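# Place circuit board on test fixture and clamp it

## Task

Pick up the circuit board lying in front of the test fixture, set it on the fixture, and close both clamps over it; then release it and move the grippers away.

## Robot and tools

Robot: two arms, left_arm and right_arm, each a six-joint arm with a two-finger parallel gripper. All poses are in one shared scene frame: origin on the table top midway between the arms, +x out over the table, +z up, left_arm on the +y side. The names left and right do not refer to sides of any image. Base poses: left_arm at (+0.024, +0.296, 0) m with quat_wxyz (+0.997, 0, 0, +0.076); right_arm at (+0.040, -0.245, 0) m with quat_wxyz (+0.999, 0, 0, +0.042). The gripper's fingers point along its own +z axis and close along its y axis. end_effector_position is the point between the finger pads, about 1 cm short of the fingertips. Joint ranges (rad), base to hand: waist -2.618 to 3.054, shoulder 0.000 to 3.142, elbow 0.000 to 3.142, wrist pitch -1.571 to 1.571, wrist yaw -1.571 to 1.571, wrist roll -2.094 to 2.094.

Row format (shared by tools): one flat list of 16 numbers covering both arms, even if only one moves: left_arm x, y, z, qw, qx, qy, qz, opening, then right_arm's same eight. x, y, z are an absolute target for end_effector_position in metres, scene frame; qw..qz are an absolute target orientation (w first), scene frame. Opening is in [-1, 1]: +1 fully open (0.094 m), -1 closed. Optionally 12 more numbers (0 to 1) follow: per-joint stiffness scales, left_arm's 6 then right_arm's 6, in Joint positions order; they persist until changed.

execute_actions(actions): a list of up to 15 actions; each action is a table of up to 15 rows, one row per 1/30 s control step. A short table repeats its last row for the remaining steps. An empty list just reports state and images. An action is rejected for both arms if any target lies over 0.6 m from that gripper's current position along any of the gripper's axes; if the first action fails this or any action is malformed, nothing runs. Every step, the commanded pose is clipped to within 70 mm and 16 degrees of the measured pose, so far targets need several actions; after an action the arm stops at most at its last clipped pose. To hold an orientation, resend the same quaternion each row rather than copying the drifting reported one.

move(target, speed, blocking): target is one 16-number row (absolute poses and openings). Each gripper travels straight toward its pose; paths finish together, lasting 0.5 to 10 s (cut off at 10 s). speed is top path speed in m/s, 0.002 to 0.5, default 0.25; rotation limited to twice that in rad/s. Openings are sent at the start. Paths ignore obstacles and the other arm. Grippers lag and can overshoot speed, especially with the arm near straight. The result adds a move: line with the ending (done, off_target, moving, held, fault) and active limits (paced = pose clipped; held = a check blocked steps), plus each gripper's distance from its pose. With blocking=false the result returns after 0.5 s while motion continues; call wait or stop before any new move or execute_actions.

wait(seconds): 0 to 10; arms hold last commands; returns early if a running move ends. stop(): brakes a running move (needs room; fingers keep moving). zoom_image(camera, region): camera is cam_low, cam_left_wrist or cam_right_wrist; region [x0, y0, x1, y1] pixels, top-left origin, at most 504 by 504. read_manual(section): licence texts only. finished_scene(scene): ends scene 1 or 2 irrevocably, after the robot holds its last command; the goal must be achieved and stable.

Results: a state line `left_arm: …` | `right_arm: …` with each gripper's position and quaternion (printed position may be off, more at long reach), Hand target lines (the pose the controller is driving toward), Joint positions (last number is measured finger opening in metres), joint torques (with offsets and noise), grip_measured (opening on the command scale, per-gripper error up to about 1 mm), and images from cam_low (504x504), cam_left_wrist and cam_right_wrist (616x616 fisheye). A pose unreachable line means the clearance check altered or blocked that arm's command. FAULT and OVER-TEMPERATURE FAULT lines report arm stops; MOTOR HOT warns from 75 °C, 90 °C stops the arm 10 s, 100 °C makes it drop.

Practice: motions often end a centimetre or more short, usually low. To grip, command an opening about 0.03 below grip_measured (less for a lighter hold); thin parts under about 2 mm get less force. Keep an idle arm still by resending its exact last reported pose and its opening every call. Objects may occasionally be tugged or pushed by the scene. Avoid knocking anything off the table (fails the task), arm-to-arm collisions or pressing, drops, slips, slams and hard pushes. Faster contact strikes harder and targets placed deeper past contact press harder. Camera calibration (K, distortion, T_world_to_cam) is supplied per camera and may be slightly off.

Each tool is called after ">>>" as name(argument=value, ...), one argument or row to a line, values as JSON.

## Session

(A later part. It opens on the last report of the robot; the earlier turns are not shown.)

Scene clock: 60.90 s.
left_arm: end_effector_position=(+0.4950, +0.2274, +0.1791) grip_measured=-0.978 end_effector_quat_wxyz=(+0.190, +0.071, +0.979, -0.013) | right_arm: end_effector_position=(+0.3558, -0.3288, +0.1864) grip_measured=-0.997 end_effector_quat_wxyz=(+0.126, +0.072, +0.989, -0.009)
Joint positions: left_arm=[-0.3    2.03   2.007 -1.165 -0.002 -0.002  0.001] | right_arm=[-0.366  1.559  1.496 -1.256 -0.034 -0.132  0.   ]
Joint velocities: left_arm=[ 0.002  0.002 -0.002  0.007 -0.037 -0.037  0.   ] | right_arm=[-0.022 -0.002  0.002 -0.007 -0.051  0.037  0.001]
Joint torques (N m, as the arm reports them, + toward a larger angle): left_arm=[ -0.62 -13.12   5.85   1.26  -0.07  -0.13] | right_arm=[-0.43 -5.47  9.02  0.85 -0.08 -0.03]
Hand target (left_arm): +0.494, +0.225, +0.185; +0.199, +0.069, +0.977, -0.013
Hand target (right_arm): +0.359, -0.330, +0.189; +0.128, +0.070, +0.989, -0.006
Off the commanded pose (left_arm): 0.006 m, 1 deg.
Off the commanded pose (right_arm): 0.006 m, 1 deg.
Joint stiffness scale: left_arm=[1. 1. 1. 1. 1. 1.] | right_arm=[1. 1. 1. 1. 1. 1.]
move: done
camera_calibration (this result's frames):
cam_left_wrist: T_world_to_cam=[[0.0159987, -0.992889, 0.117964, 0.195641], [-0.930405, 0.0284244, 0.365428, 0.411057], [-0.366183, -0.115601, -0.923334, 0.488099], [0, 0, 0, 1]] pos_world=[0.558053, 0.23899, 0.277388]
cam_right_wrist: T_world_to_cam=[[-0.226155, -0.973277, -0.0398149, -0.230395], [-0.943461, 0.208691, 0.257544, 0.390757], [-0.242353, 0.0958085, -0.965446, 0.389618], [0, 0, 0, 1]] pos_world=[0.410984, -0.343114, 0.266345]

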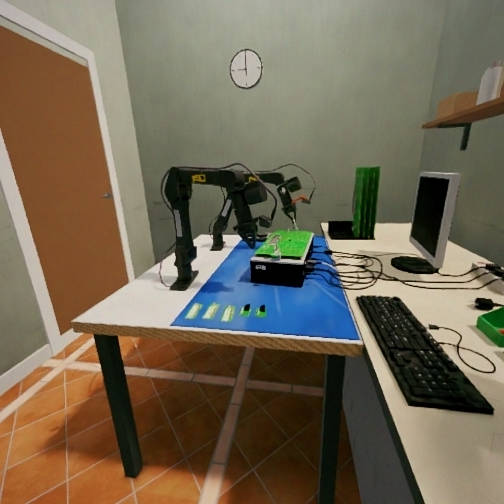

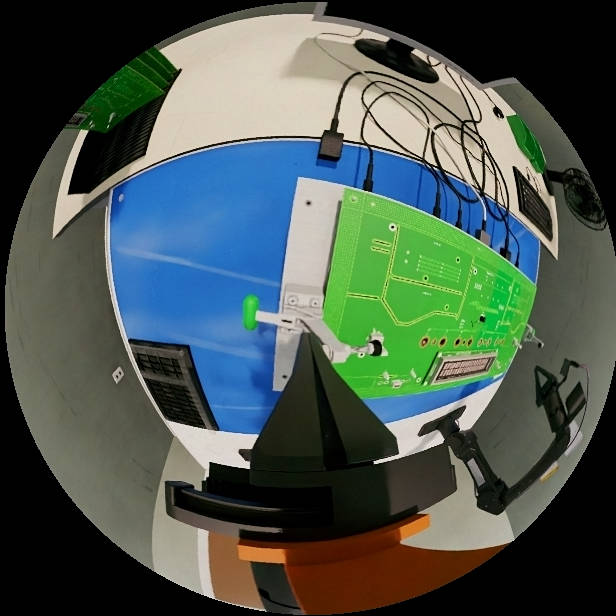

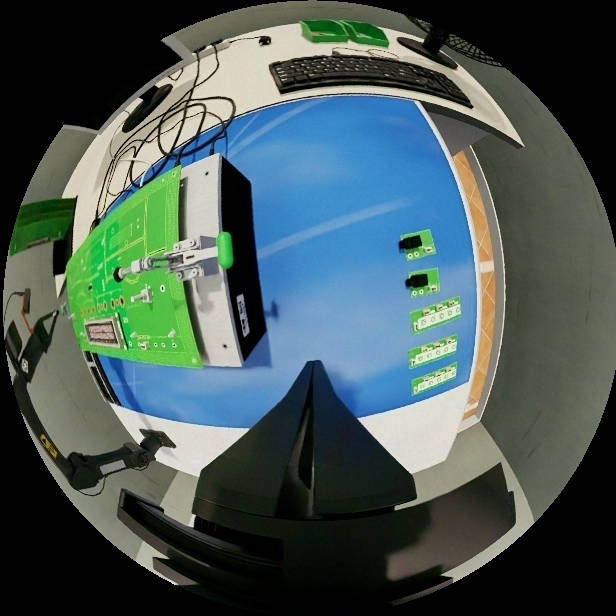

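It's swinging. Continue.

>>> move(
  target=[0.490,0.195,0.18,0.2,0.069,0.977,-0.014,-1,0.437,-0.29,0.188,0.15,0.069,0.986,-0.01,-1],
  speed=0.08,
)

>>> move(
  target=[0.490,0.195,0.18,0.2,0.069,0.977,-0.014,-1,0.445,-0.212,0.182,0.15,0.069,0.986,-0.01,-1],
  speed=0.05,
)

>>> zoom_image(
  camera="cam_low",
  region=[240, 200, 320, 275],
)

Scene clock: 62.47 s.
left_arm: end_effector_position=(+0.4903, +0.1987, +0.1751) grip_measured=-0.978 end_effector_quat_wxyz=(+0.190, +0.071, +0.979, -0.012) | right_arm: end_effector_position=(+0.4311, -0.2902, +0.1830) grip_measured=-0.997 end_effector_quat_wxyz=(+0.141, +0.066, +0.988, -0.007)
Joint positions: left_arm=[-0.372  2.03   1.991 -1.151 -0.031 -0.068  0.001] | right_arm=[-0.203  1.785  1.724 -1.225 -0.001  0.015  0.   ]
Joint velocities: left_arm=[ 0.002  0.007 -0.007 -0.037  0.022  0.051  0.   ] | right_arm=[-0.002 -0.012  0.002  0.022 -0.022 -0.022  0.   ]
Joint torques (N m, as the arm reports them, + toward a larger angle): left_arm=[ -0.84 -12.85   5.87   1.28  -0.07  -0.15] | right_arm=[ 0.41 -8.01  9.06  1.01  0.03  0.12]
Hand target (left_arm): +0.490, +0.195, +0.180; +0.199, +0.069, +0.977, -0.013
Hand target (right_arm): +0.437, -0.291, +0.187; +0.150, +0.069, +0.986, -0.011
Off the commanded pose (left_arm): 0.006 m, 1 deg.
Off the commanded pose (right_arm): 0.008 m, 1 deg.
Joint stiffness scale: left_arm=[1. 1. 1. 1. 1. 1.] | right_arm=[1. 1. 1. 1. 1. 1.]
move: done
camera_calibration (this result's frames):
cam_left_wrist: T_world_to_cam=[[0.0169555, -0.993201, 0.115174, 0.167819], [-0.930325, 0.0265339, 0.365775, 0.409293], [-0.366344, -0.113351, -0.92355, 0.479012], [0, 0, 0, 1]] pos_world=[0.553413, 0.210114, 0.273354]
cam_right_wrist: T_world_to_cam=[[-0.212991, -0.9759, -0.0474731, -0.181025], [-0.953439, 0.19698, 0.228369, 0.460825], [-0.213514, 0.0939032, -0.972417, 0.389181], [0, 0, 0, 1]] pos_world=[0.483908, -0.303981, 0.264614]

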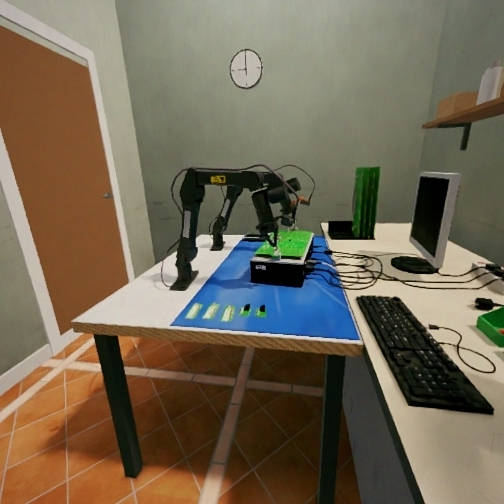

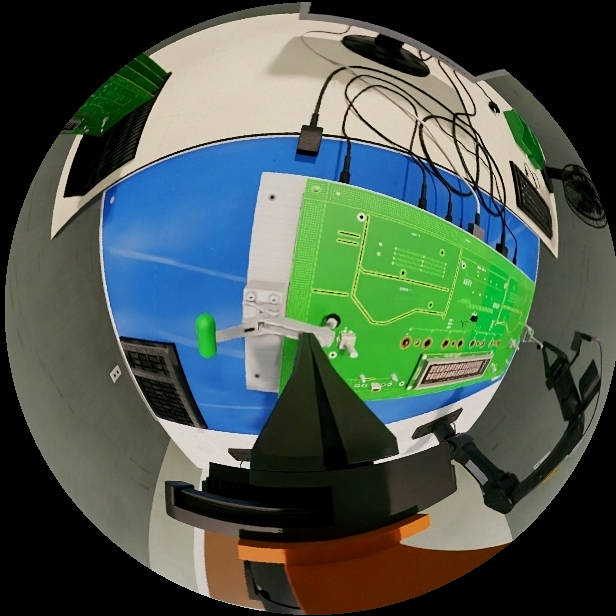

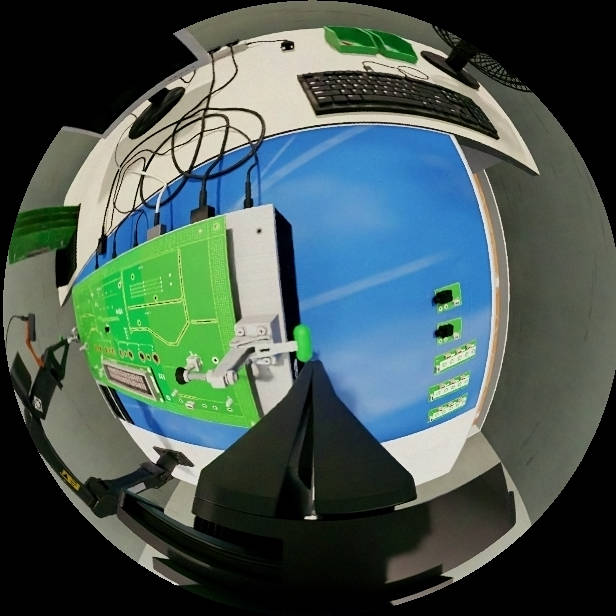

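Scene clock: 64.37 s.
left_arm: end_effector_position=(+0.4904, +0.1987, +0.1751) grip_measured=-0.978 end_effector_quat_wxyz=(+0.190, +0.070, +0.979, -0.012) | right_arm: end_effector_position=(+0.4392, -0.2140, +0.1791) grip_measured=-0.997 end_effector_quat_wxyz=(+0.143, +0.066, +0.988, -0.010)
Joint positions: left_arm=[-0.372  2.03   1.991 -1.15  -0.031 -0.07   0.001] | right_arm=[ 0.02   1.814  1.744 -1.222  0.067  0.228  0.   ]
Joint velocities: left_arm=[ 0.007 -0.012  0.007  0.007 -0.022 -0.037 -0.001] | right_arm=[ 0.002  0.017  0.007  0.007  0.037 -0.022 -0.   ]
Joint torques (N m, as the arm reports them, + toward a larger angle): left_arm=[ -0.78 -12.81   5.92   1.28  -0.06  -0.09] | right_arm=[ 0.84 -8.02  9.1   1.02  0.14  0.07]
Hand target (left_arm): +0.490, +0.195, +0.180; +0.200, +0.069, +0.977, -0.014
Hand target (right_arm): +0.446, -0.212, +0.182; +0.151, +0.069, +0.986, -0.012
Off the commanded pose (left_arm): 0.006 m, 1 deg.
Off the commanded pose (right_arm): 0.007 m, 1 deg.
Joint stiffness scale: left_arm=[1. 1. 1. 1. 1. 1.] | right_arm=[1. 1. 1. 1. 1. 1.]
move: done
camera_calibration (this result's frames):
cam_left_wrist: T_world_to_cam=[[0.0186809, -0.993078, 0.115962, 0.166786], [-0.930472, 0.025176, 0.365497, 0.409751], [-0.365887, -0.114727, -0.923561, 0.479125], [0, 0, 0, 1]] pos_world=[0.553451, 0.210284, 0.273398]
cam_right_wrist: T_world_to_cam=[[-0.213328, -0.976072, -0.0421274, -0.105976], [-0.953739, 0.19871, 0.2256, 0.455384], [-0.211831, 0.0883053, -0.973309, 0.378179], [0, 0, 0, 1]] pos_world=[0.49182, -0.227325, 0.260886]

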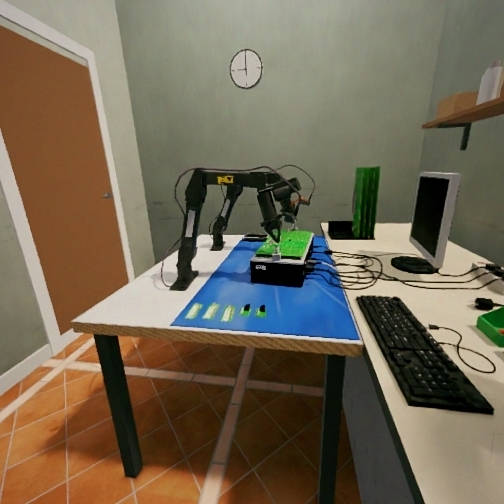

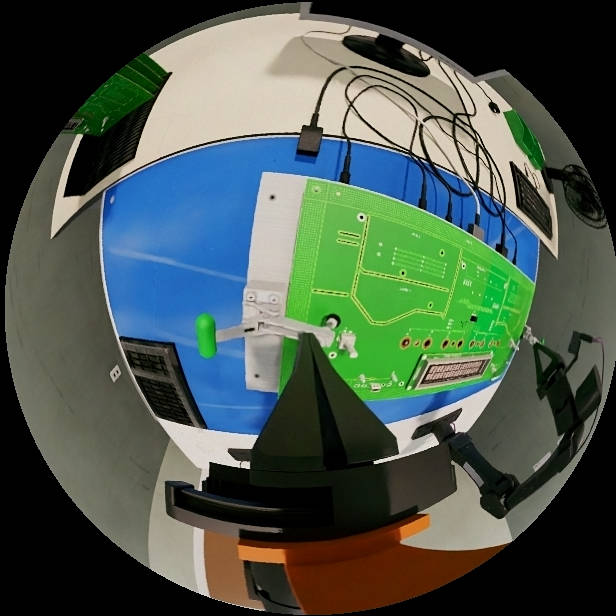

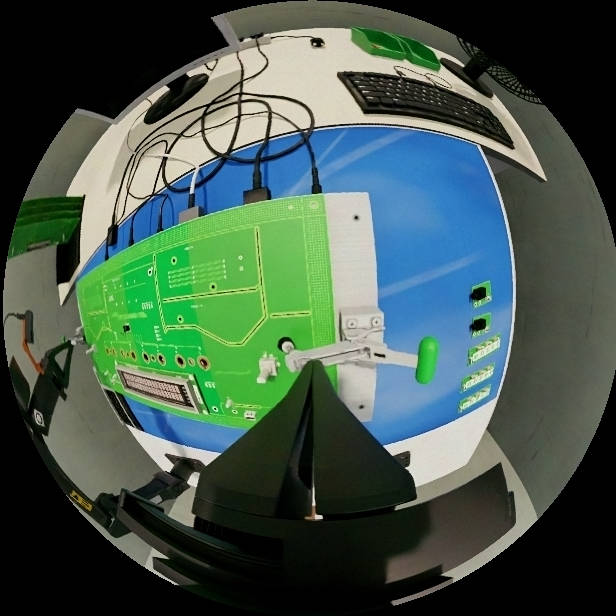

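Region (240, 200, 320, 275) of cam_low's 504x504 image, scaled by 6.300, with more detail than that image has; it fills the top 472 rows of this view, and the rest is white.

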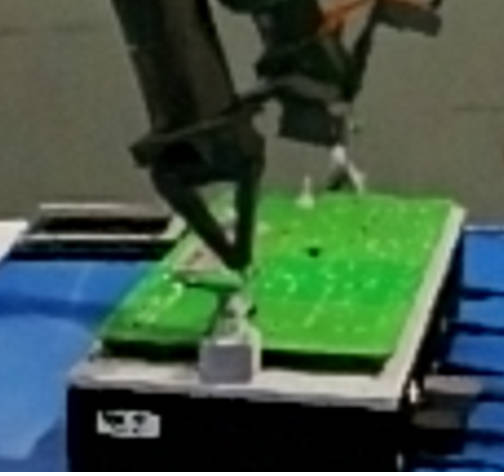

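>>> move(
  target=[0.492,0.21,0.222,0.2,0.069,0.977,-0.014,-1,0.443,-0.225,0.215,0.15,0.069,0.986,-0.01,-1],
  speed=0.12,
)

>>> move(
  target=[0.502,0.29,0.215,0.2,0.069,0.977,-0.014,-1,0.433,-0.305,0.21,0.15,0.069,0.986,-0.01,-1],
  speed=0.15,
)

>>> move(
  target=[0.502,0.288,0.17,0.2,0.069,0.977,-0.014,-1,0.433,-0.303,0.17,0.15,0.069,0.986,-0.01,-1],
  speed=0.12,
)

>>> move(
  target=[0.497,0.245,0.185,0.2,0.069,0.977,-0.014,-1,0.438,-0.26,0.185,0.15,0.069,0.986,-0.01,-1],
  speed=0.04,
)

Scene clock: 65.67 s.
left_arm: end_effector_position=(+0.4924, +0.2082, +0.2169) grip_measured=-0.978 end_effector_quat_wxyz=(+0.198, +0.066, +0.978, -0.013) | right_arm: end_effector_position=(+0.4412, -0.2235, +0.2128) grip_measured=-0.997 end_effector_quat_wxyz=(+0.150, +0.070, +0.986, -0.011)
Joint positions: left_arm=[-0.349  2.071  2.22  -1.32  -0.025 -0.057  0.001] | right_arm=[-0.005  1.838  1.908 -1.347  0.066  0.212  0.   ]
Joint velocities: left_arm=[-0.002  0.007 -0.002 -0.051 -0.037  0.037 -0.   ] | right_arm=[-0.012 -0.012  0.002  0.081  0.037 -0.022  0.001]
Joint torques (N m, as the arm reports them, + toward a larger angle): left_arm=[  0.47 -11.03   8.63   0.99   0.03   0.15] | right_arm=[-0.55 -8.3   8.67  0.9  -0.01 -0.08]
Hand target (left_arm): +0.493, +0.210, +0.222; +0.201, +0.069, +0.977, -0.014
Hand target (right_arm): +0.443, -0.225, +0.215; +0.150, +0.069, +0.986, -0.010
Off the commanded pose (left_arm): 0.005 m, 0 deg.
Off the commanded pose (right_arm): 0.003 m, 0 deg.
Joint stiffness scale: left_arm=[1. 1. 1. 1. 1. 1.] | right_arm=[1. 1. 1. 1. 1. 1.]
move: done
camera_calibration (this result's frames):
cam_left_wrist: T_world_to_cam=[[0.0246892, -0.992367, 0.120821, 0.167217], [-0.936723, 0.019252, 0.349541, 0.403929], [-0.349199, -0.121806, -0.929098, 0.513971], [0, 0, 0, 1]] pos_world=[0.553719, 0.220769, 0.316137]
cam_right_wrist: T_world_to_cam=[[-0.221373, -0.974252, -0.0427533, -0.109324], [-0.95502, 0.207716, 0.211637, 0.457133], [-0.197307, 0.0876809, -0.976413, 0.406332], [0, 0, 0, 1]] pos_world=[0.492542, -0.237091, 0.295328]

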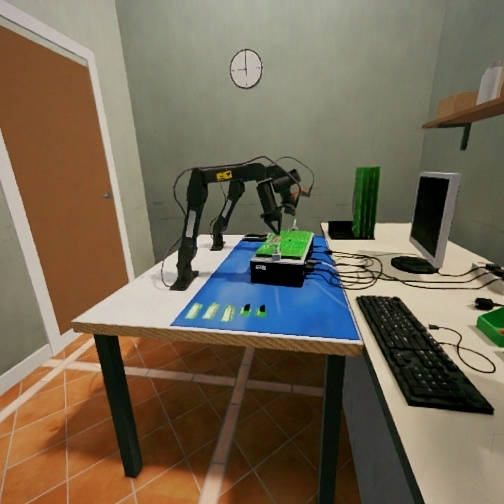

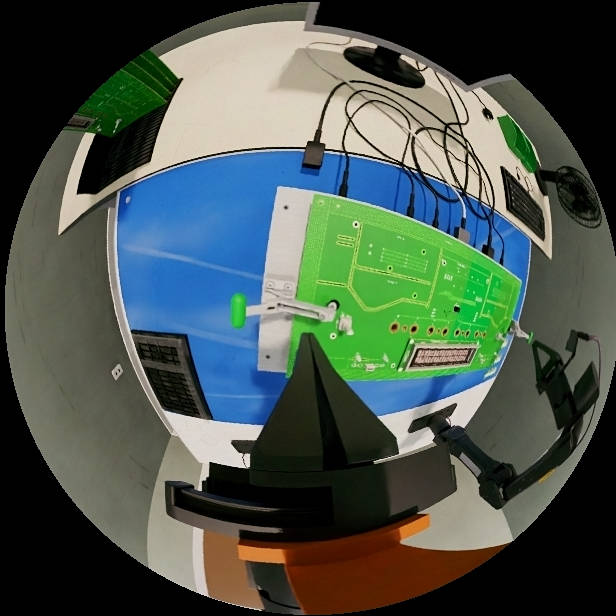

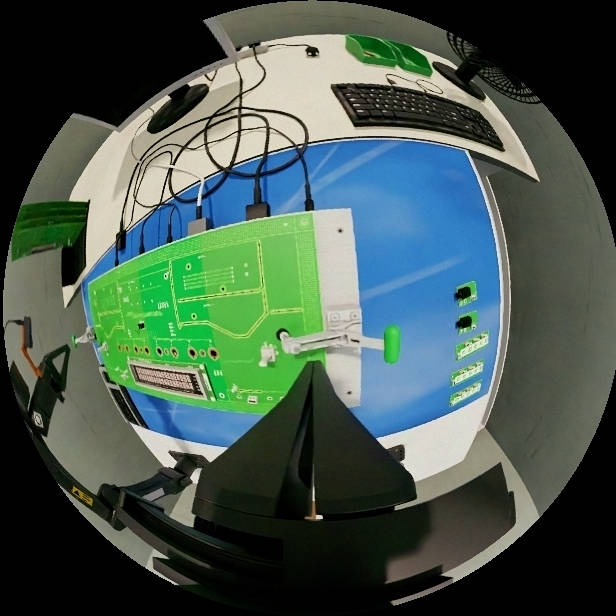

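Scene clock: 66.77 s.
left_arm: end_effector_position=(+0.5006, +0.2925, +0.2170) grip_measured=-0.978 end_effector_quat_wxyz=(+0.200, +0.061, +0.978, -0.012) | right_arm: end_effector_position=(+0.4335, -0.3066, +0.2004) grip_measured=-0.997 end_effector_quat_wxyz=(+0.133, +0.075, +0.988, -0.010)
Joint positions: left_arm=[-0.142  2.071  2.22  -1.32   0.052  0.123  0.001] | right_arm=[-0.244  1.838  1.867 -1.332 -0.002 -0.007  0.   ]
Joint velocities: left_arm=[ 0.022  0.007  0.017 -0.051 -0.051  0.095  0.   ] | right_arm=[-0.002  0.002  0.007 -0.022  0.066 -0.037  0.   ]
Joint torques (N m, as the arm reports them, + toward a larger angle): left_arm=[ -0.14 -11.07   6.28   1.26   0.1    0.14] | right_arm=[ -0.11 -11.91   6.06   1.03  -0.1   -0.07]
Hand target (left_arm): +0.503, +0.290, +0.215; +0.201, +0.069, +0.977, -0.015
Hand target (right_arm): +0.432, -0.305, +0.210; +0.149, +0.069, +0.986, -0.008
Off the commanded pose (left_arm): 0.004 m, 1 deg.
Off the commanded pose (right_arm): 0.010 m, 2 deg.
Joint stiffness scale: left_arm=[1. 1. 1. 1. 1. 1.] | right_arm=[1. 1. 1. 1. 1. 1.]
move: done
camera_calibration (this result's frames):
cam_left_wrist: T_world_to_cam=[[0.035135, -0.991883, 0.122207, 0.244936], [-0.937698, 0.00957632, 0.347318, 0.413647], [-0.345669, -0.126796, -0.92975, 0.527064], [0, 0, 0, 1]] pos_world=[0.56146, 0.305816, 0.316438]
cam_right_wrist: T_world_to_cam=[[-0.231858, -0.9719, -0.0406401, -0.187628], [-0.94542, 0.215314, 0.244582, 0.461248], [-0.228959, 0.0951303, -0.968777, 0.414517], [0, 0, 0, 1]] pos_world=[0.487478, -0.321102, 0.281137]

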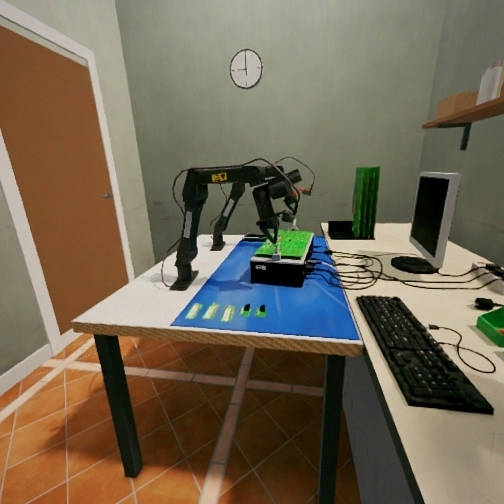

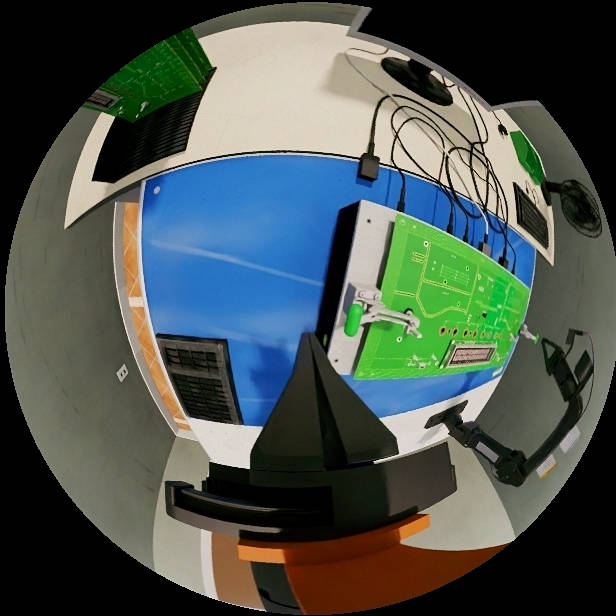

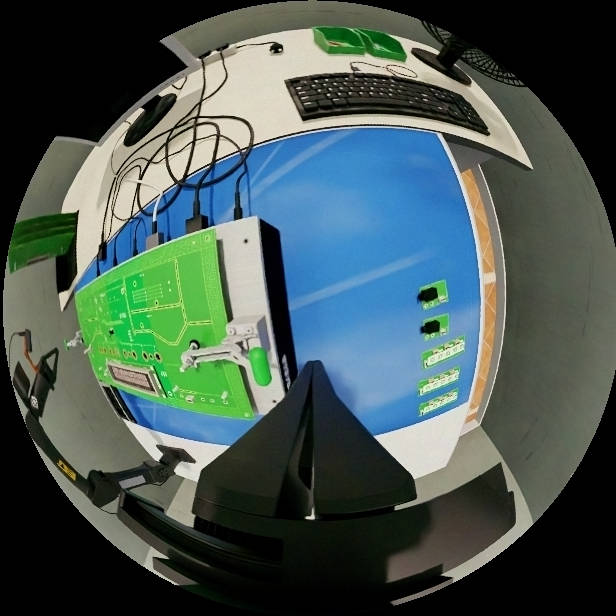

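Scene clock: 67.83 s.
left_arm: end_effector_position=(+0.5010, +0.2925, +0.1635) grip_measured=-0.978 end_effector_quat_wxyz=(+0.188, +0.060, +0.980, -0.013) | right_arm: end_effector_position=(+0.4327, -0.3064, +0.1627) grip_measured=-0.997 end_effector_quat_wxyz=(+0.137, +0.075, +0.988, -0.011)
Joint positions: left_arm=[-0.142  2.028  1.943 -1.109  0.052  0.123  0.001] | right_arm=[-0.244  1.798  1.661 -1.159 -0.002 -0.007  0.   ]
Joint velocities: left_arm=[ 0.007 -0.007  0.012  0.037 -0.007 -0.066  0.001] | right_arm=[-0.007  0.002  0.007 -0.037  0.022 -0.037  0.001]
Joint torques (N m, as the arm reports them, + toward a larger angle): left_arm=[ -0.74 -12.99   6.13   1.25   0.05   0.12] | right_arm=[  0.64 -11.29   6.22   1.07  -0.03  -0.03]
Hand target (left_arm): +0.501, +0.288, +0.170; +0.200, +0.069, +0.977, -0.014
Hand target (right_arm): +0.433, -0.303, +0.170; +0.150, +0.069, +0.986, -0.010
Off the commanded pose (left_arm): 0.008 m, 2 deg.
Off the commanded pose (right_arm): 0.008 m, 2 deg.
Joint stiffness scale: left_arm=[1. 1. 1. 1. 1. 1.] | right_arm=[1. 1. 1. 1. 1. 1.]
move: done
camera_calibration (this result's frames):
cam_left_wrist: T_world_to_cam=[[0.0379251, -0.991855, 0.121598, 0.250158], [-0.929504, 0.00965844, 0.368685, 0.424985], [-0.366856, -0.127008, -0.921567, 0.486798], [0, 0, 0, 1]] pos_world=[0.564123, 0.305843, 0.261513]
cam_right_wrist: T_world_to_cam=[[-0.23155, -0.97195, -0.0412109, -0.189279], [-0.947235, 0.215605, 0.237193, 0.471725], [-0.221654, 0.0939584, -0.970588, 0.374579], [0, 0, 0, 1]] pos_world=[0.486034, -0.32087, 0.243872]

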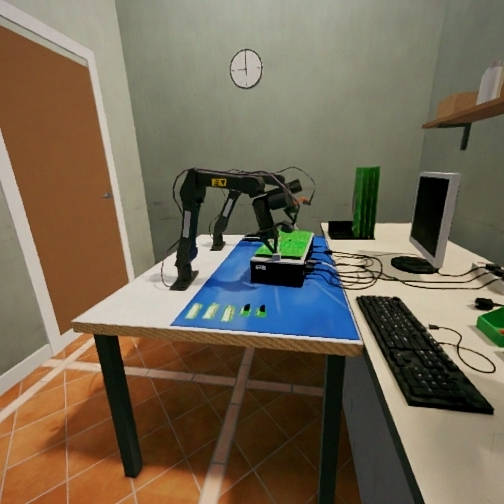

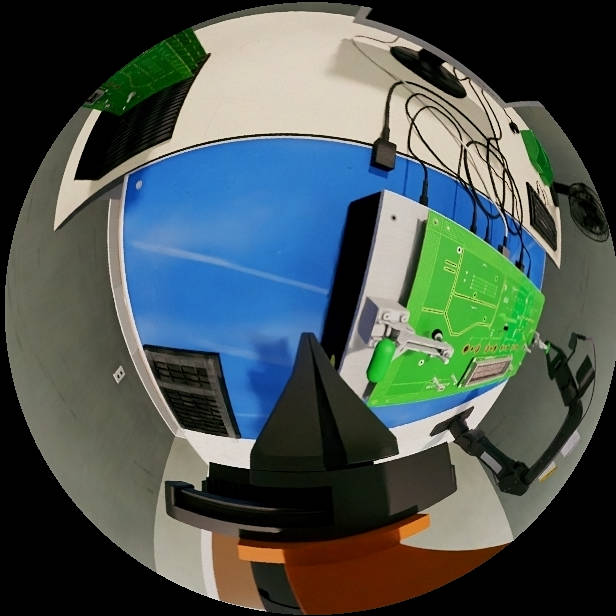

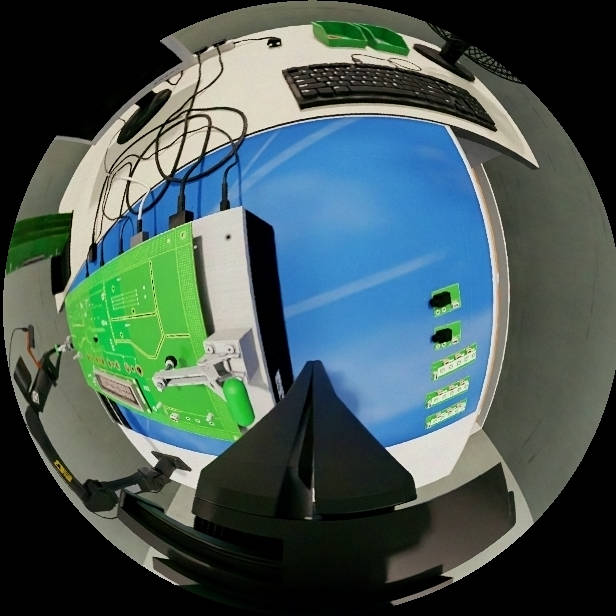

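Scene clock: 69.40 s.
left_arm: end_effector_position=(+0.4992, +0.2557, +0.1689) grip_measured=-0.978 end_effector_quat_wxyz=(+0.189, +0.065, +0.980, -0.003) | right_arm: end_effector_position=(+0.4334, -0.2710, +0.1740) grip_measured=-0.998 end_effector_quat_wxyz=(+0.134, +0.073, +0.988, -0.025)
Joint positions: left_arm=[-0.24   2.028  1.964 -1.127 -0.002  0.046  0.001] | right_arm=[-0.128  1.798  1.707 -1.212  0.058  0.097  0.   ]
Joint velocities: left_arm=[-0.002 -0.017  0.002  0.037  0.051  0.022 -0.   ] | right_arm=[-0.002  0.007 -0.017 -0.066  0.022 -0.051  0.   ]
Joint torques (N m, as the arm reports them, + toward a larger angle): left_arm=[ -1.46 -12.96   9.09   0.91   0.14  -0.07] | right_arm=[ 1.45 -9.77  9.18  0.91 -0.21  0.05]
Hand target (left_arm): +0.497, +0.245, +0.185; +0.200, +0.070, +0.977, -0.013
Hand target (right_arm): +0.438, -0.260, +0.185; +0.151, +0.069, +0.986, -0.011
Off the commanded pose (left_arm): 0.019 m, 2 deg.
Off the commanded pose (right_arm): 0.016 m, 3 deg.
Joint stiffness scale: left_arm=[1. 1. 1. 1. 1. 1.] | right_arm=[1. 1. 1. 1. 1. 1.]
move: off_target (left_arm, right_arm)
camera_calibration (this result's frames):
cam_left_wrist: T_world_to_cam=[[0.0317857, -0.99451, 0.0997019, 0.220497], [-0.93032, 0.00702652, 0.366681, 0.423119], [-0.365369, -0.10441, -0.924989, 0.480508], [0, 0, 0, 1]] pos_world=[0.56219, 0.266483, 0.267331]
cam_right_wrist: T_world_to_cam=[[-0.232367, -0.972559, -0.0116306, -0.159175], [-0.945378, 0.22303, 0.237735, 0.463269], [-0.228617, 0.066237, -0.97126, 0.377976], [0, 0, 0, 1]] pos_world=[0.487389, -0.283166, 0.255126]

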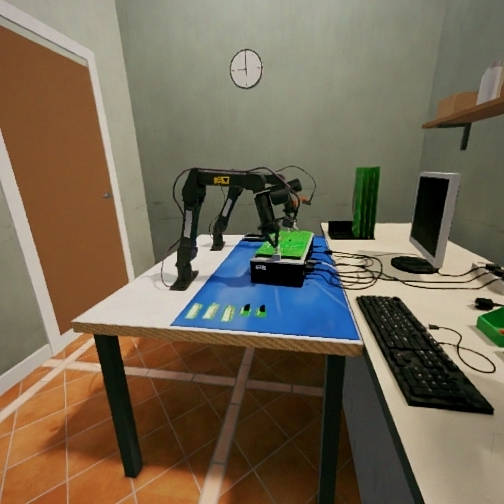

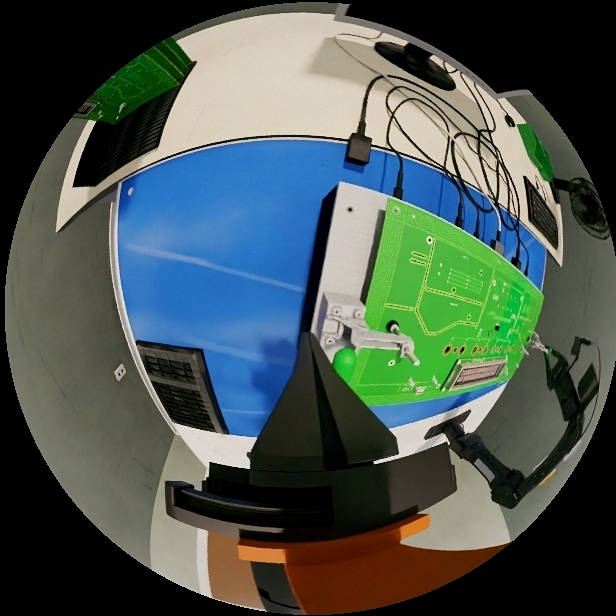

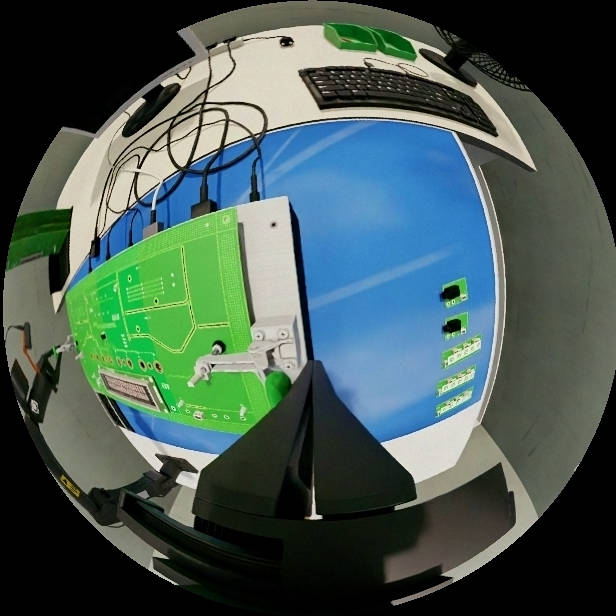

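>>> move(
  target=[0.494,0.2,0.192,0.2,0.08,0.974,-0.07,-1,0.445,-0.215,0.188,0.15,0.06,0.986,0.05,-1],
  speed=0.04,
)

Scene clock: 71.60 s.
left_arm: end_effector_position=(+0.4972, +0.2408, +0.1774) grip_measured=-0.978 end_effector_quat_wxyz=(+0.191, +0.053, +0.980, -0.011) | right_arm: end_effector_position=(+0.4332, -0.2566, +0.1811) grip_measured=-0.998 end_effector_quat_wxyz=(+0.136, +0.086, +0.987, -0.019)
Joint positions: left_arm=[-0.272  2.028  1.997 -1.155 -0.003 -0.011  0.001] | right_arm=[-0.09   1.798  1.735 -1.24   0.06   0.16   0.   ]
Joint velocities: left_arm=[-0.002 -0.007  0.007  0.051  0.022  0.007  0.   ] | right_arm=[-0.002 -0.022  0.012  0.037 -0.007  0.037 -0.   ]
Joint torques (N m, as the arm reports them, + toward a larger angle): left_arm=[ -3.84 -12.33   9.24   1.01   1.06  -0.06] | right_arm=[ 3.95 -8.31  9.64  1.13 -1.34  0.1 ]
Hand target (left_arm): +0.492, +0.202, +0.193; +0.199, +0.081, +0.974, -0.068
Hand target (right_arm): +0.443, -0.217, +0.189; +0.150, +0.059, +0.986, +0.047
Off the commanded pose (left_arm): 0.043 m, 8 deg.
Off the commanded pose (right_arm): 0.044 m, 9 deg.
Joint stiffness scale: left_arm=[1. 1. 1. 1. 1. 1.] | right_arm=[1. 1. 1. 1. 1. 1.]
move: off_target (left_arm, right_arm)
camera_calibration (this result's frames):
cam_left_wrist: T_world_to_cam=[[0.0532791, -0.991202, 0.121165, 0.189613], [-0.931251, -0.00551992, 0.364337, 0.422151], [-0.360462, -0.132246, -0.923351, 0.490007], [0, 0, 0, 1]] pos_world=[0.559655, 0.255077, 0.275669]
cam_right_wrist: T_world_to_cam=[[-0.254996, -0.966574, -0.0266825, -0.131013], [-0.941077, 0.24174, 0.236507, 0.461255], [-0.222152, 0.0854187, -0.971263, 0.38597], [0, 0, 0, 1]] pos_world=[0.486413, -0.271107, 0.262293]

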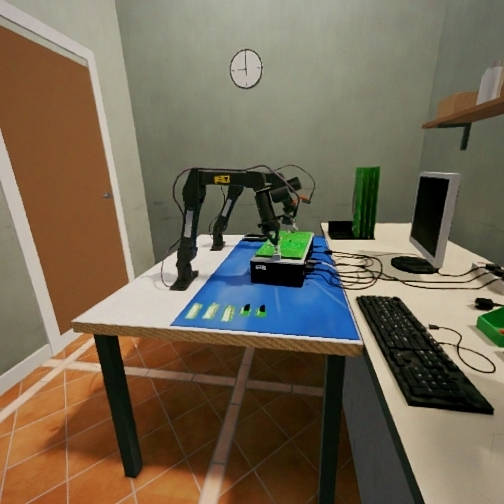

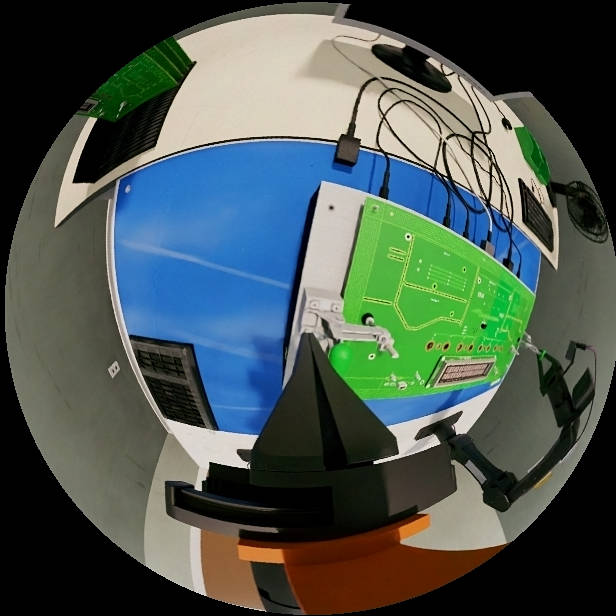

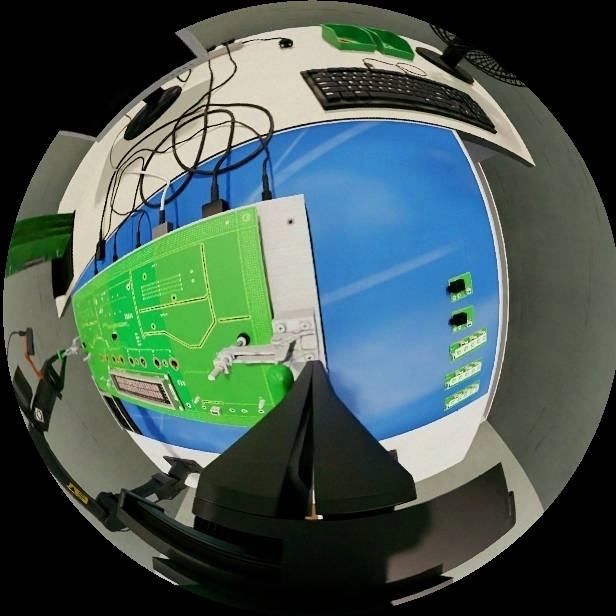

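>>> move(
  target=[0.492,0.172,0.185,0.2,0.085,0.971,-0.1,-1,0.445,-0.188,0.182,0.15,0.055,0.984,0.08,-1],
  speed=0.05,
)

Scene clock: 74.00 s.
left_arm: end_effector_position=(+0.4968, +0.2387, +0.1783) grip_measured=-0.978 end_effector_quat_wxyz=(+0.193, +0.037, +0.981, -0.004) | right_arm: end_effector_position=(+0.4326, -0.2550, +0.1815) grip_measured=-0.999 end_effector_quat_wxyz=(+0.137, +0.096, +0.985, -0.036)
Joint positions: left_arm=[-0.286  2.026  1.997 -1.155 -0.029 -0.052  0.001] | right_arm=[-0.067  1.798  1.735 -1.243  0.102  0.199  0.   ]
Joint velocities: left_arm=[-0.007 -0.002  0.002 -0.022 -0.066 -0.066  0.   ] | right_arm=[ 0.007 -0.012  0.007 -0.051  0.066  0.037  0.001]
Joint torques (N m, as the arm reports them, + toward a larger angle): left_arm=[ -6.1  -12.53   6.77   1.3    1.71  -0.04] | right_arm=[ 5.81 -8.99  7.27  1.38 -2.24  0.11]
Hand target (left_arm): +0.487, +0.176, +0.187; +0.195, +0.086, +0.972, -0.095
Hand target (right_arm): +0.440, -0.192, +0.186; +0.145, +0.054, +0.985, +0.072
Off the commanded pose (left_arm): 0.067 m, 12 deg.
Off the commanded pose (right_arm): 0.068 m, 14 deg.
Joint stiffness scale: left_arm=[1. 1. 1. 1. 1. 1.] | right_arm=[1. 1. 1. 1. 1. 1.]
move: off_target (left_arm, right_arm)
camera_calibration (this result's frames):
cam_left_wrist: T_world_to_cam=[[0.0858962, -0.98993, 0.112516, 0.172452], [-0.931842, -0.039862, 0.360668, 0.430609], [-0.352551, -0.135827, -0.925883, 0.487842], [0, 0, 0, 1]] pos_world=[0.558436, 0.254143, 0.276974]
cam_right_wrist: T_world_to_cam=[[-0.27894, -0.960305, 0.00259458, -0.123027], [-0.934744, 0.272132, 0.228468, 0.466707], [-0.220105, 0.0613036, -0.973548, 0.379462], [0, 0, 0, 1]] pos_world=[0.485455, -0.268412, 0.263117]

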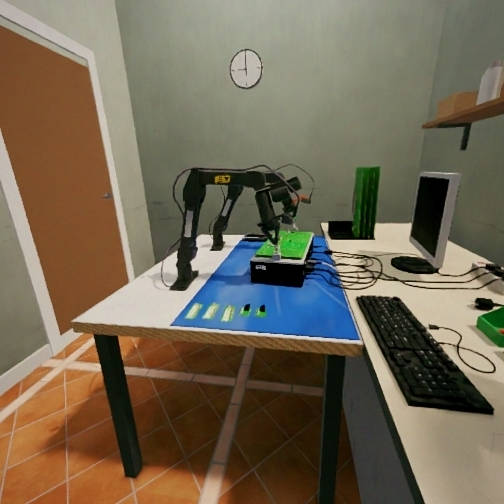

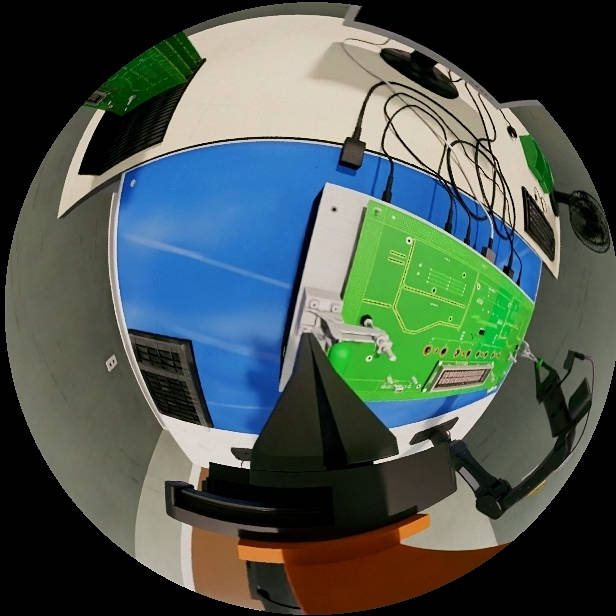

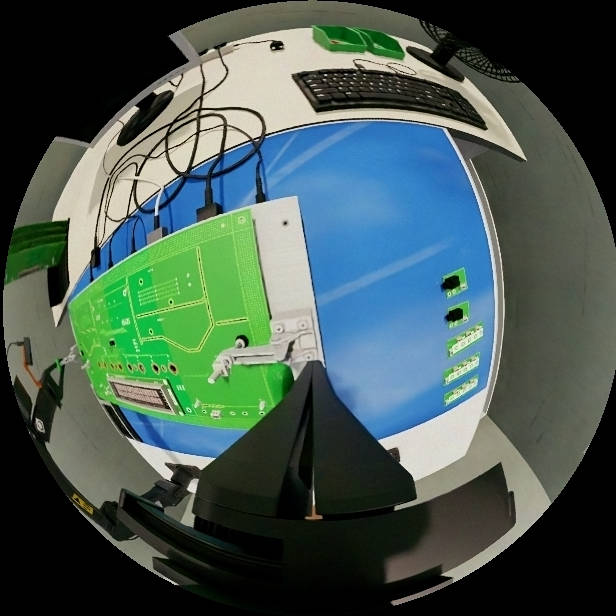

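>>> move(
  target=[0.50,0.275,0.185,0.2,0.069,0.977,-0.014,-1,0.433,-0.29,0.185,0.15,0.069,0.986,-0.01,-1],
  speed=0.08,
)

>>> move(
  target=[0.40,0.27,0.17,0.3,0.067,0.951,-0.02,-1,0.36,-0.28,0.17,0.25,0.068,0.966,-0.017,-1],
  speed=0.15,
)

Scene clock: 75.10 s.
left_arm: end_effector_position=(+0.4997, +0.2757, +0.1783) grip_measured=-0.978 end_effector_quat_wxyz=(+0.192, +0.063, +0.979, -0.012) | right_arm: end_effector_position=(+0.4334, -0.2903, +0.1788) grip_measured=-0.999 end_effector_quat_wxyz=(+0.138, +0.074, +0.988, -0.012)
Joint positions: left_arm=[-0.183  2.026  1.997 -1.155  0.036  0.09   0.001] | right_arm=[-0.196  1.798  1.725 -1.22   0.013  0.035  0.   ]
Joint velocities: left_arm=[ 0.007 -0.007  0.012 -0.051  0.007 -0.007 -0.001] | right_arm=[-0.002 -0.012 -0.007  0.022 -0.022 -0.051  0.   ]
Joint torques (N m, as the arm reports them, + toward a larger angle): left_arm=[  0.1  -12.12   7.48   1.16   0.06   0.14] | right_arm=[ -0.28 -10.92   6.2    1.06  -0.03  -0.09]
Hand target (left_arm): +0.500, +0.275, +0.185; +0.201, +0.069, +0.977, -0.015
Hand target (right_arm): +0.433, -0.290, +0.185; +0.150, +0.069, +0.986, -0.009
Off the commanded pose (left_arm): 0.007 m, 1 deg.
Off the commanded pose (right_arm): 0.006 m, 1 deg.
Joint stiffness scale: left_arm=[1. 1. 1. 1. 1. 1.] | right_arm=[1. 1. 1. 1. 1. 1.]
move: done
camera_calibration (this result's frames):
cam_left_wrist: T_world_to_cam=[[0.0328759, -0.992278, 0.119601, 0.234767], [-0.932404, 0.0126436, 0.361198, 0.420518], [-0.359921, -0.123391, -0.924787, 0.493968], [0, 0, 0, 1]] pos_world=[0.562164, 0.288589, 0.276847]
cam_right_wrist: T_world_to_cam=[[-0.22864, -0.972742, -0.0386806, -0.174672], [-0.94853, 0.213654, 0.233758, 0.465767], [-0.219122, 0.090136, -0.971525, 0.386764], [0, 0, 0, 1]] pos_world=[0.486606, -0.304285, 0.260118]

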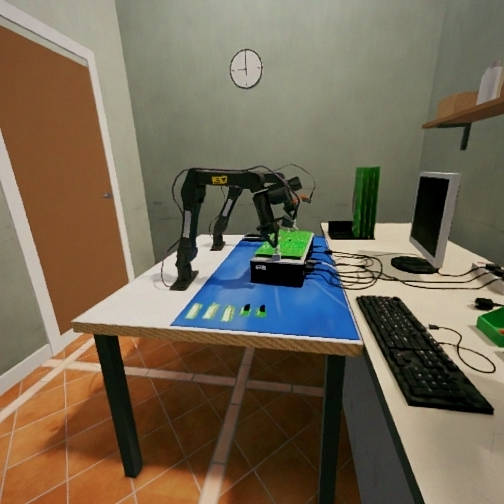

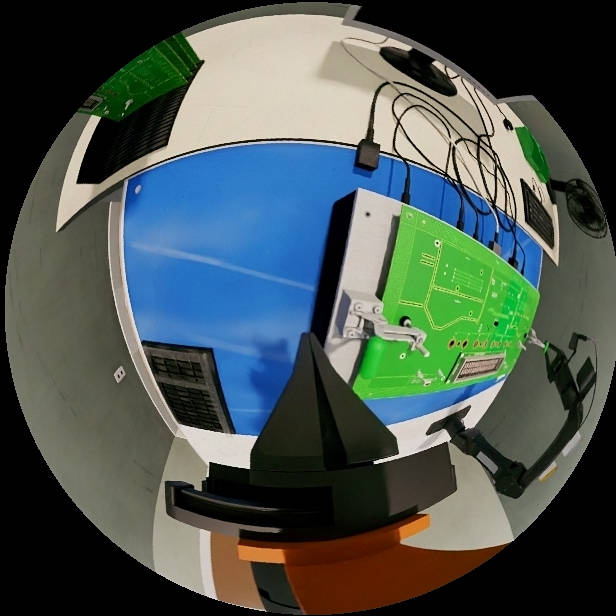

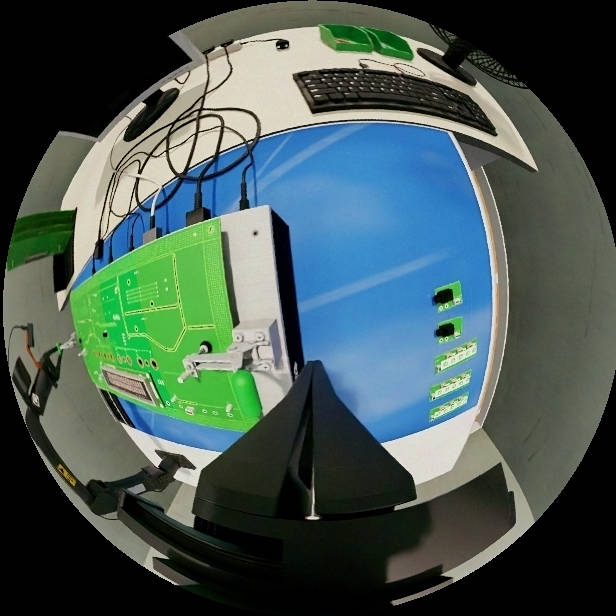

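Scene clock: 76.53 s.
left_arm: end_effector_position=(+0.4014, +0.2743, +0.1683) grip_measured=-0.978 end_effector_quat_wxyz=(+0.293, +0.068, +0.954, -0.015) | right_arm: end_effector_position=(+0.3603, -0.2810, +0.1658) grip_measured=-0.999 end_effector_quat_wxyz=(+0.238, +0.071, +0.968, -0.015)
Joint positions: left_arm=[-0.191  1.446  1.18  -0.711  0.046  0.09   0.001] | right_arm=[-0.193  1.323  1.128 -0.894  0.013  0.035  0.   ]
Joint velocities: left_arm=[-0.012  0.002  0.017 -0.007  0.022  0.037 -0.   ] | right_arm=[-0.022 -0.012 -0.002  0.007  0.007 -0.051  0.   ]
Joint torques (N m, as the arm reports them, + toward a larger angle): left_arm=[-0.69 -7.46  6.25  1.57  0.08 -0.08] | right_arm=[ 0.66 -6.5   6.78  1.35  0.07  0.02]
Hand target (left_arm): +0.400, +0.270, +0.170; +0.300, +0.069, +0.951, -0.020
Hand target (right_arm): +0.360, -0.280, +0.170; +0.249, +0.069, +0.966, -0.017
Off the commanded pose (left_arm): 0.005 m, 1 deg.
Off the commanded pose (right_arm): 0.004 m, 1 deg.
Joint stiffness scale: left_arm=[1. 1. 1. 1. 1. 1.] | right_arm=[1. 1. 1. 1. 1. 1.]
move: done
camera_calibration (this result's frames):
cam_left_wrist: T_world_to_cam=[[-0.00576439, -0.990371, 0.13832, 0.249611], [-0.986474, 0.0282917, 0.161458, 0.383505], [-0.163817, -0.135518, -0.977138, 0.38251], [0, 0, 0, 1]] pos_world=[0.442418, 0.288195, 0.277319]
cam_right_wrist: T_world_to_cam=[[-0.214902, -0.974657, -0.0621377, -0.18448], [-0.976459, 0.213216, 0.032675, 0.440729], [-0.0185982, 0.0676968, -0.997533, 0.28305], [0, 0, 0, 1]] pos_world=[0.395973, -0.292936, 0.256488]

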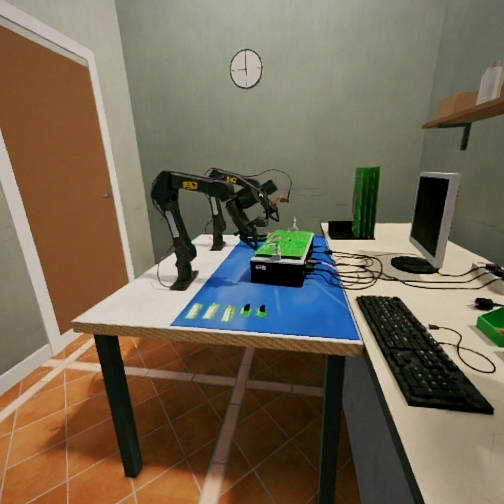

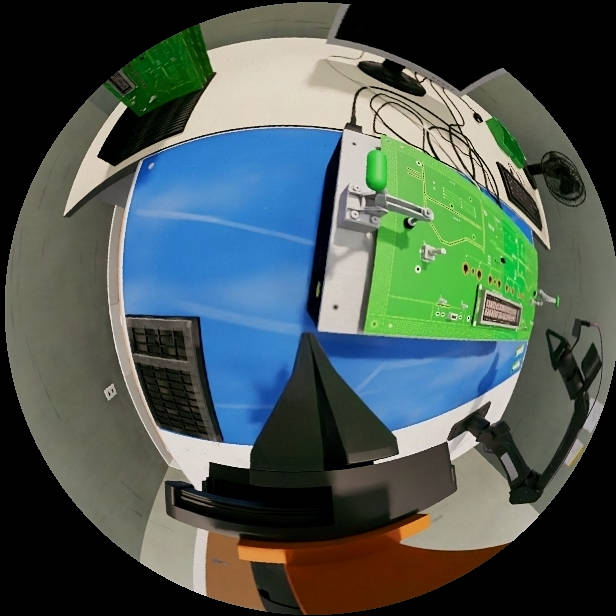

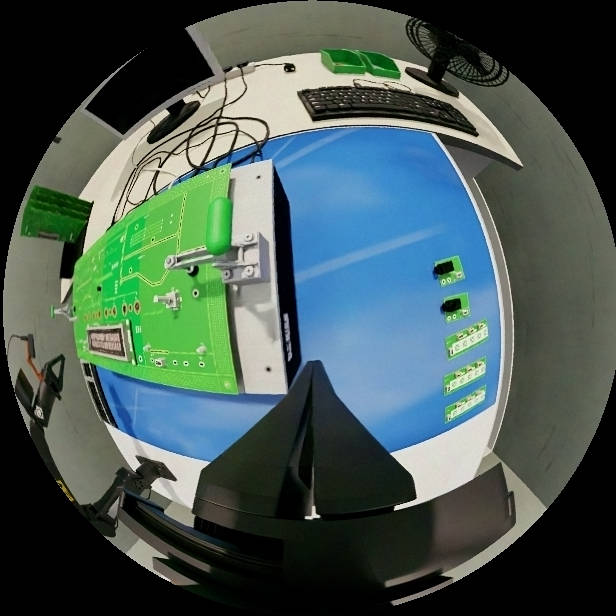

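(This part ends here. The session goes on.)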